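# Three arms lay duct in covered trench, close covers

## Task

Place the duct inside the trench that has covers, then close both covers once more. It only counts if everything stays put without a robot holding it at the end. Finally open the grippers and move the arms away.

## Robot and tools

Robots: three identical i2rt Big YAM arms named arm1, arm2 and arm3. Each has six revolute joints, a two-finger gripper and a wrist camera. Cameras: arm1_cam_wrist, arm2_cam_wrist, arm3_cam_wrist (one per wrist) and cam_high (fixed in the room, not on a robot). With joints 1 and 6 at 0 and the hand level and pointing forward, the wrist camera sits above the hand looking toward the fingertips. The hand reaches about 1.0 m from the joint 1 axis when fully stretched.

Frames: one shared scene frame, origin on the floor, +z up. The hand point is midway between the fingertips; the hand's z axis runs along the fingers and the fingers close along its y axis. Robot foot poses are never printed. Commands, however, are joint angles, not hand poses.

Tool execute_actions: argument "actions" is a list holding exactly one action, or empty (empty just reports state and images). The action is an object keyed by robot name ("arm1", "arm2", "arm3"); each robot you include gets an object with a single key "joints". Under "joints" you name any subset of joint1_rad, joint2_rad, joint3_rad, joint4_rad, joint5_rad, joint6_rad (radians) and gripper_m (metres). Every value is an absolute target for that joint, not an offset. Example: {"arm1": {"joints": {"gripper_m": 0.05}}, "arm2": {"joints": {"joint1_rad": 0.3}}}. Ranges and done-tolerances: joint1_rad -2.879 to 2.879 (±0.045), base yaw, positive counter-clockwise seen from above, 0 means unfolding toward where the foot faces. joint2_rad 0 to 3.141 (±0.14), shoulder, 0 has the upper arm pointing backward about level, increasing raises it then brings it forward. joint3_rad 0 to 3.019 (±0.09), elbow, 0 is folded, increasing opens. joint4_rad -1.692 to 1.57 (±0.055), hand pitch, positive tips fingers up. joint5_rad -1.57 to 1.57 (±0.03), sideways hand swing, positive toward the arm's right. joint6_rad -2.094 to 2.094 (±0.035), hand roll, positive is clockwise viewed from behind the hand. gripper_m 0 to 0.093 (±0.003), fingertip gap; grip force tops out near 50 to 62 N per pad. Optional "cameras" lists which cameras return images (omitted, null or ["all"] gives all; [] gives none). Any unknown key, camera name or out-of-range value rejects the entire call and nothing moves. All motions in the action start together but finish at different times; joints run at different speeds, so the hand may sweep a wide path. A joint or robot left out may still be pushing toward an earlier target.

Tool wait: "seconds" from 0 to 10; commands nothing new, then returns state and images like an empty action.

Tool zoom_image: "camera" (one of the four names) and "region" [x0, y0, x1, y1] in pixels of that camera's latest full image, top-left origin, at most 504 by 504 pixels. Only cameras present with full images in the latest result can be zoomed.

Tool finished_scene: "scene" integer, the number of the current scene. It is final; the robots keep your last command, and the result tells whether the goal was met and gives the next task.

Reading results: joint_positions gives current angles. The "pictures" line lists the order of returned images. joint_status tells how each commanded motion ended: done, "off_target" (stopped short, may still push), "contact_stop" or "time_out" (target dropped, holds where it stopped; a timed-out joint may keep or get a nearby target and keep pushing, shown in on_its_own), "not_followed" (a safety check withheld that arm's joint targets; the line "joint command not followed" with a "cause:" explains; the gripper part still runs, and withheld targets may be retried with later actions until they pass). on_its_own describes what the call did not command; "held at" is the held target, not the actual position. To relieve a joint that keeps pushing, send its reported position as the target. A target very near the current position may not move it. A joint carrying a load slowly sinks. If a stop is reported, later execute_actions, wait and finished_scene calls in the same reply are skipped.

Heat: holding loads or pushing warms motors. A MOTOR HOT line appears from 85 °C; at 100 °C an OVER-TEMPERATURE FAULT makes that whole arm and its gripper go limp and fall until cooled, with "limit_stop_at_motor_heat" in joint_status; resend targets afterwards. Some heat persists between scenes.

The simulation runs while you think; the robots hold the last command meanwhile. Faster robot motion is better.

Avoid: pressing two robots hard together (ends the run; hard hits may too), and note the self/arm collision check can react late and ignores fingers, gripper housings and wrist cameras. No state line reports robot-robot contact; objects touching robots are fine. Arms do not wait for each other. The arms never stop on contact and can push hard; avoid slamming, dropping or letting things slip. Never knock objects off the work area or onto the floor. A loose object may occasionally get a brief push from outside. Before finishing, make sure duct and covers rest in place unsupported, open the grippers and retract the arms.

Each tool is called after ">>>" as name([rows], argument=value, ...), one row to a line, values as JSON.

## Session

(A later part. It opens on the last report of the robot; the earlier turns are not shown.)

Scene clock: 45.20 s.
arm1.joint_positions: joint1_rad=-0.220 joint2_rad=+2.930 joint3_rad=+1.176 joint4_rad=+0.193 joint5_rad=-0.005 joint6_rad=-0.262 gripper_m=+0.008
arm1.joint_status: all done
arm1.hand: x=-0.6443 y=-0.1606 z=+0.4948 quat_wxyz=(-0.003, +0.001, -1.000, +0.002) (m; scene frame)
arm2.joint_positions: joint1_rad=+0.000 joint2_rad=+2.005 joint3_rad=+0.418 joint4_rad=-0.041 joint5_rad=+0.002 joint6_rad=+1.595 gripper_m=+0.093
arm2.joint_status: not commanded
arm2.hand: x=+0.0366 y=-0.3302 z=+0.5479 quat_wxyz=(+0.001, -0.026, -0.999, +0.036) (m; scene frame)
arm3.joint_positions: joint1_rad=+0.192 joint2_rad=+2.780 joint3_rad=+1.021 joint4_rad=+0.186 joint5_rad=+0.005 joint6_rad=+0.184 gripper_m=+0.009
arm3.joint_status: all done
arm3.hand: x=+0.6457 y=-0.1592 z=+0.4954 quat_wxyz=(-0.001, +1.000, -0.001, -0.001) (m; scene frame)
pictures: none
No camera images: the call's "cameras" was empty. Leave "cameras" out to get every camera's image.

>>> execute_actions([
  {"arm1":{"joints":{"joint1_rad":-0.235,"joint2_rad":2.975,"joint3_rad":1.235,"joint6_rad":-0.279}},"arm3":{"joints":{"joint1_rad":0.205,"joint2_rad":2.835,"joint3_rad":1.08,"joint6_rad":0.197}}},
], cameras=["cam_high"])

Scene clock: 45.97 s.
arm1.joint_positions: joint1_rad=-0.230 joint2_rad=+2.992 joint3_rad=+1.238 joint4_rad=+0.195 joint5_rad=-0.004 joint6_rad=-0.273 gripper_m=+0.008
arm1.joint_status: all done
arm1.hand: x=-0.6455 y=-0.1642 z=+0.4708 quat_wxyz=(-0.003, +0.001, -1.000, +0.003) (m; scene frame)
arm2.joint_positions: joint1_rad=+0.000 joint2_rad=+2.005 joint3_rad=+0.418 joint4_rad=-0.041 joint5_rad=+0.002 joint6_rad=+1.595 gripper_m=+0.093
arm2.joint_status: not commanded
arm2.hand: x=+0.0366 y=-0.3302 z=+0.5479 quat_wxyz=(+0.001, -0.026, -0.999, +0.036) (m; scene frame)
arm3.joint_positions: joint1_rad=+0.203 joint2_rad=+2.849 joint3_rad=+1.081 joint4_rad=+0.191 joint5_rad=+0.004 joint6_rad=+0.195 gripper_m=+0.009
arm3.joint_status: all done
arm3.hand: x=+0.6467 y=-0.1632 z=+0.4701 quat_wxyz=(-0.001, +1.000, -0.001, +0.001) (m; scene frame)
pictures: cam_high
Images, in order (width x height): cam_high 672x504.

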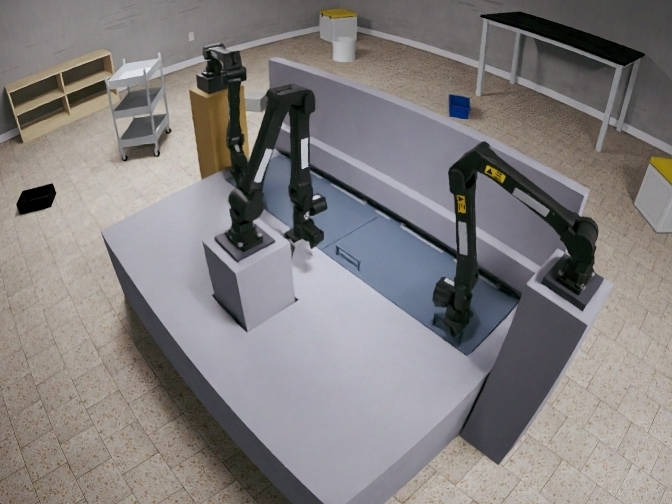

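The covers are shut, so I'm opening both grippers and lifting the arms clear.

>>> execute_actions([
  {"arm1":{"joints":{"gripper_m":0.06}},"arm3":{"joints":{"gripper_m":0.06}},"arm2":{"joints":{"joint2_rad":1.4,"joint3_rad":0.55,"joint4_rad":-0.65}}},
], cameras=[])

>>> execute_actions([
  {"arm1":{"joints":{"joint2_rad":2.3,"joint3_rad":0.8,"joint4_rad":-0.07}},"arm3":{"joints":{"joint2_rad":2.15,"joint3_rad":0.72,"joint4_rad":-0.14}}},
])

Scene clock: 47.33 s.
arm1.joint_positions: joint1_rad=-0.230 joint2_rad=+2.992 joint3_rad=+1.238 joint4_rad=+0.195 joint5_rad=-0.002 joint6_rad=-0.273 gripper_m=+0.060
arm1.joint_status: all done
arm1.hand: x=-0.6456 y=-0.1645 z=+0.4708 quat_wxyz=(-0.003, +0.001, -1.000, +0.004) (m; scene frame)
arm2.joint_positions: joint1_rad=+0.000 joint2_rad=+1.401 joint3_rad=+0.552 joint4_rad=-0.636 joint5_rad=+0.002 joint6_rad=+1.595 gripper_m=+0.093
arm2.joint_status: all done
arm2.hand: x=+0.0392 y=-0.2523 z=+0.7123 quat_wxyz=(+0.000, -0.026, -0.999, -0.036) (m; scene frame)
arm3.joint_positions: joint1_rad=+0.203 joint2_rad=+2.849 joint3_rad=+1.081 joint4_rad=+0.191 joint5_rad=+0.004 joint6_rad=+0.195 gripper_m=+0.060
arm3.joint_status: all done
arm3.hand: x=+0.6467 y=-0.1632 z=+0.4701 quat_wxyz=(-0.001, +1.000, -0.001, +0.001) (m; scene frame)
pictures: none
No camera images: the call's "cameras" was empty. Leave "cameras" out to get every camera's image.

Scene clock: 48.77 s.
arm1.joint_positions: joint1_rad=-0.230 joint2_rad=+2.290 joint3_rad=+0.805 joint4_rad=-0.063 joint5_rad=-0.002 joint6_rad=-0.273 gripper_m=+0.060
arm1.joint_status: all done
arm1.hand: x=-0.6241 y=-0.1685 z=+0.7166 quat_wxyz=(-0.008, +0.001, -1.000, +0.005) (m; scene frame)
arm2.joint_positions: joint1_rad=+0.000 joint2_rad=+1.401 joint3_rad=+0.552 joint4_rad=-0.636 joint5_rad=+0.002 joint6_rad=+1.595 gripper_m=+0.093
arm2.joint_status: not commanded
arm2.hand: x=+0.0392 y=-0.2523 z=+0.7123 quat_wxyz=(+0.000, -0.026, -0.999, -0.036) (m; scene frame)
arm3.joint_positions: joint1_rad=+0.203 joint2_rad=+2.146 joint3_rad=+0.723 joint4_rad=-0.132 joint5_rad=+0.004 joint6_rad=+0.195 gripper_m=+0.060
arm3.joint_status: all done
arm3.hand: x=+0.6305 y=-0.1660 z=+0.7034 quat_wxyz=(+0.001, +1.000, -0.001, -0.010) (m; scene frame)
pictures: arm1_cam_wrist, arm2_cam_wrist, arm3_cam_wrist, cam_high
Images, in order (width x height): arm1_cam_wrist 672x504, arm2_cam_wrist 672x504, arm3_cam_wrist 672x504, cam_high 672x504.

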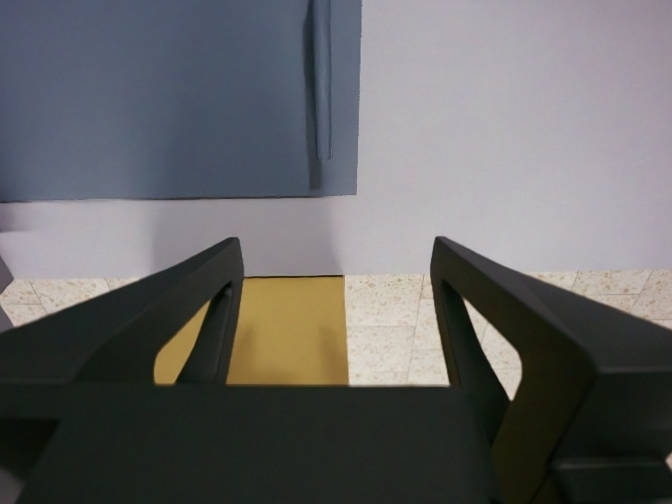

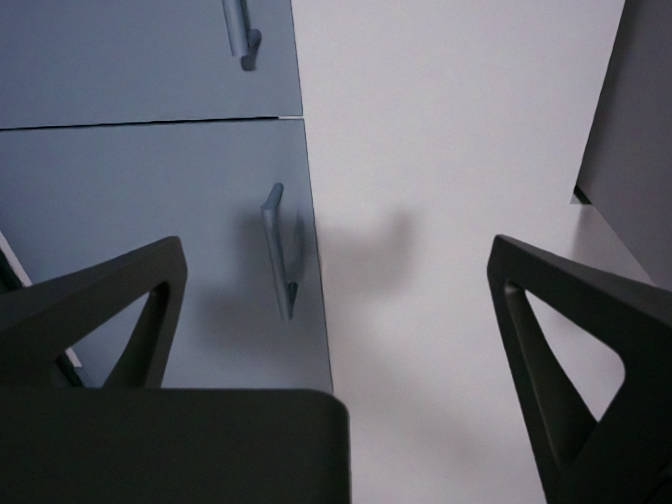

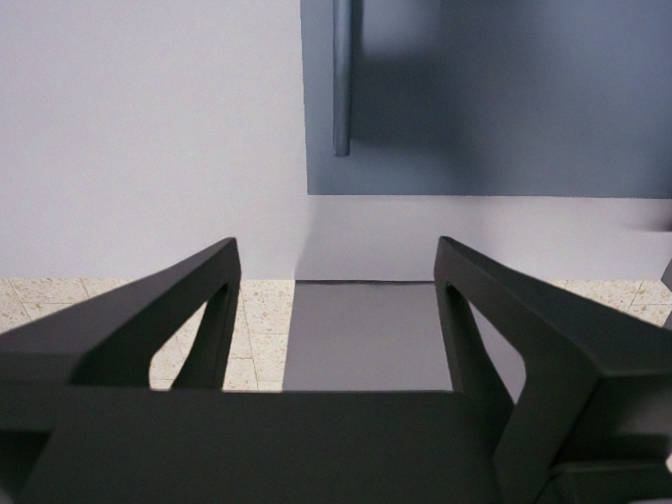

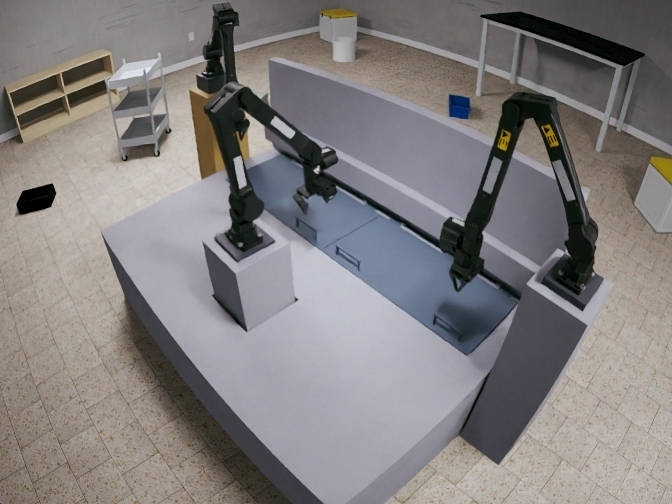

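>>> finished_scene(scene=1)

The scene is finished: the task was done.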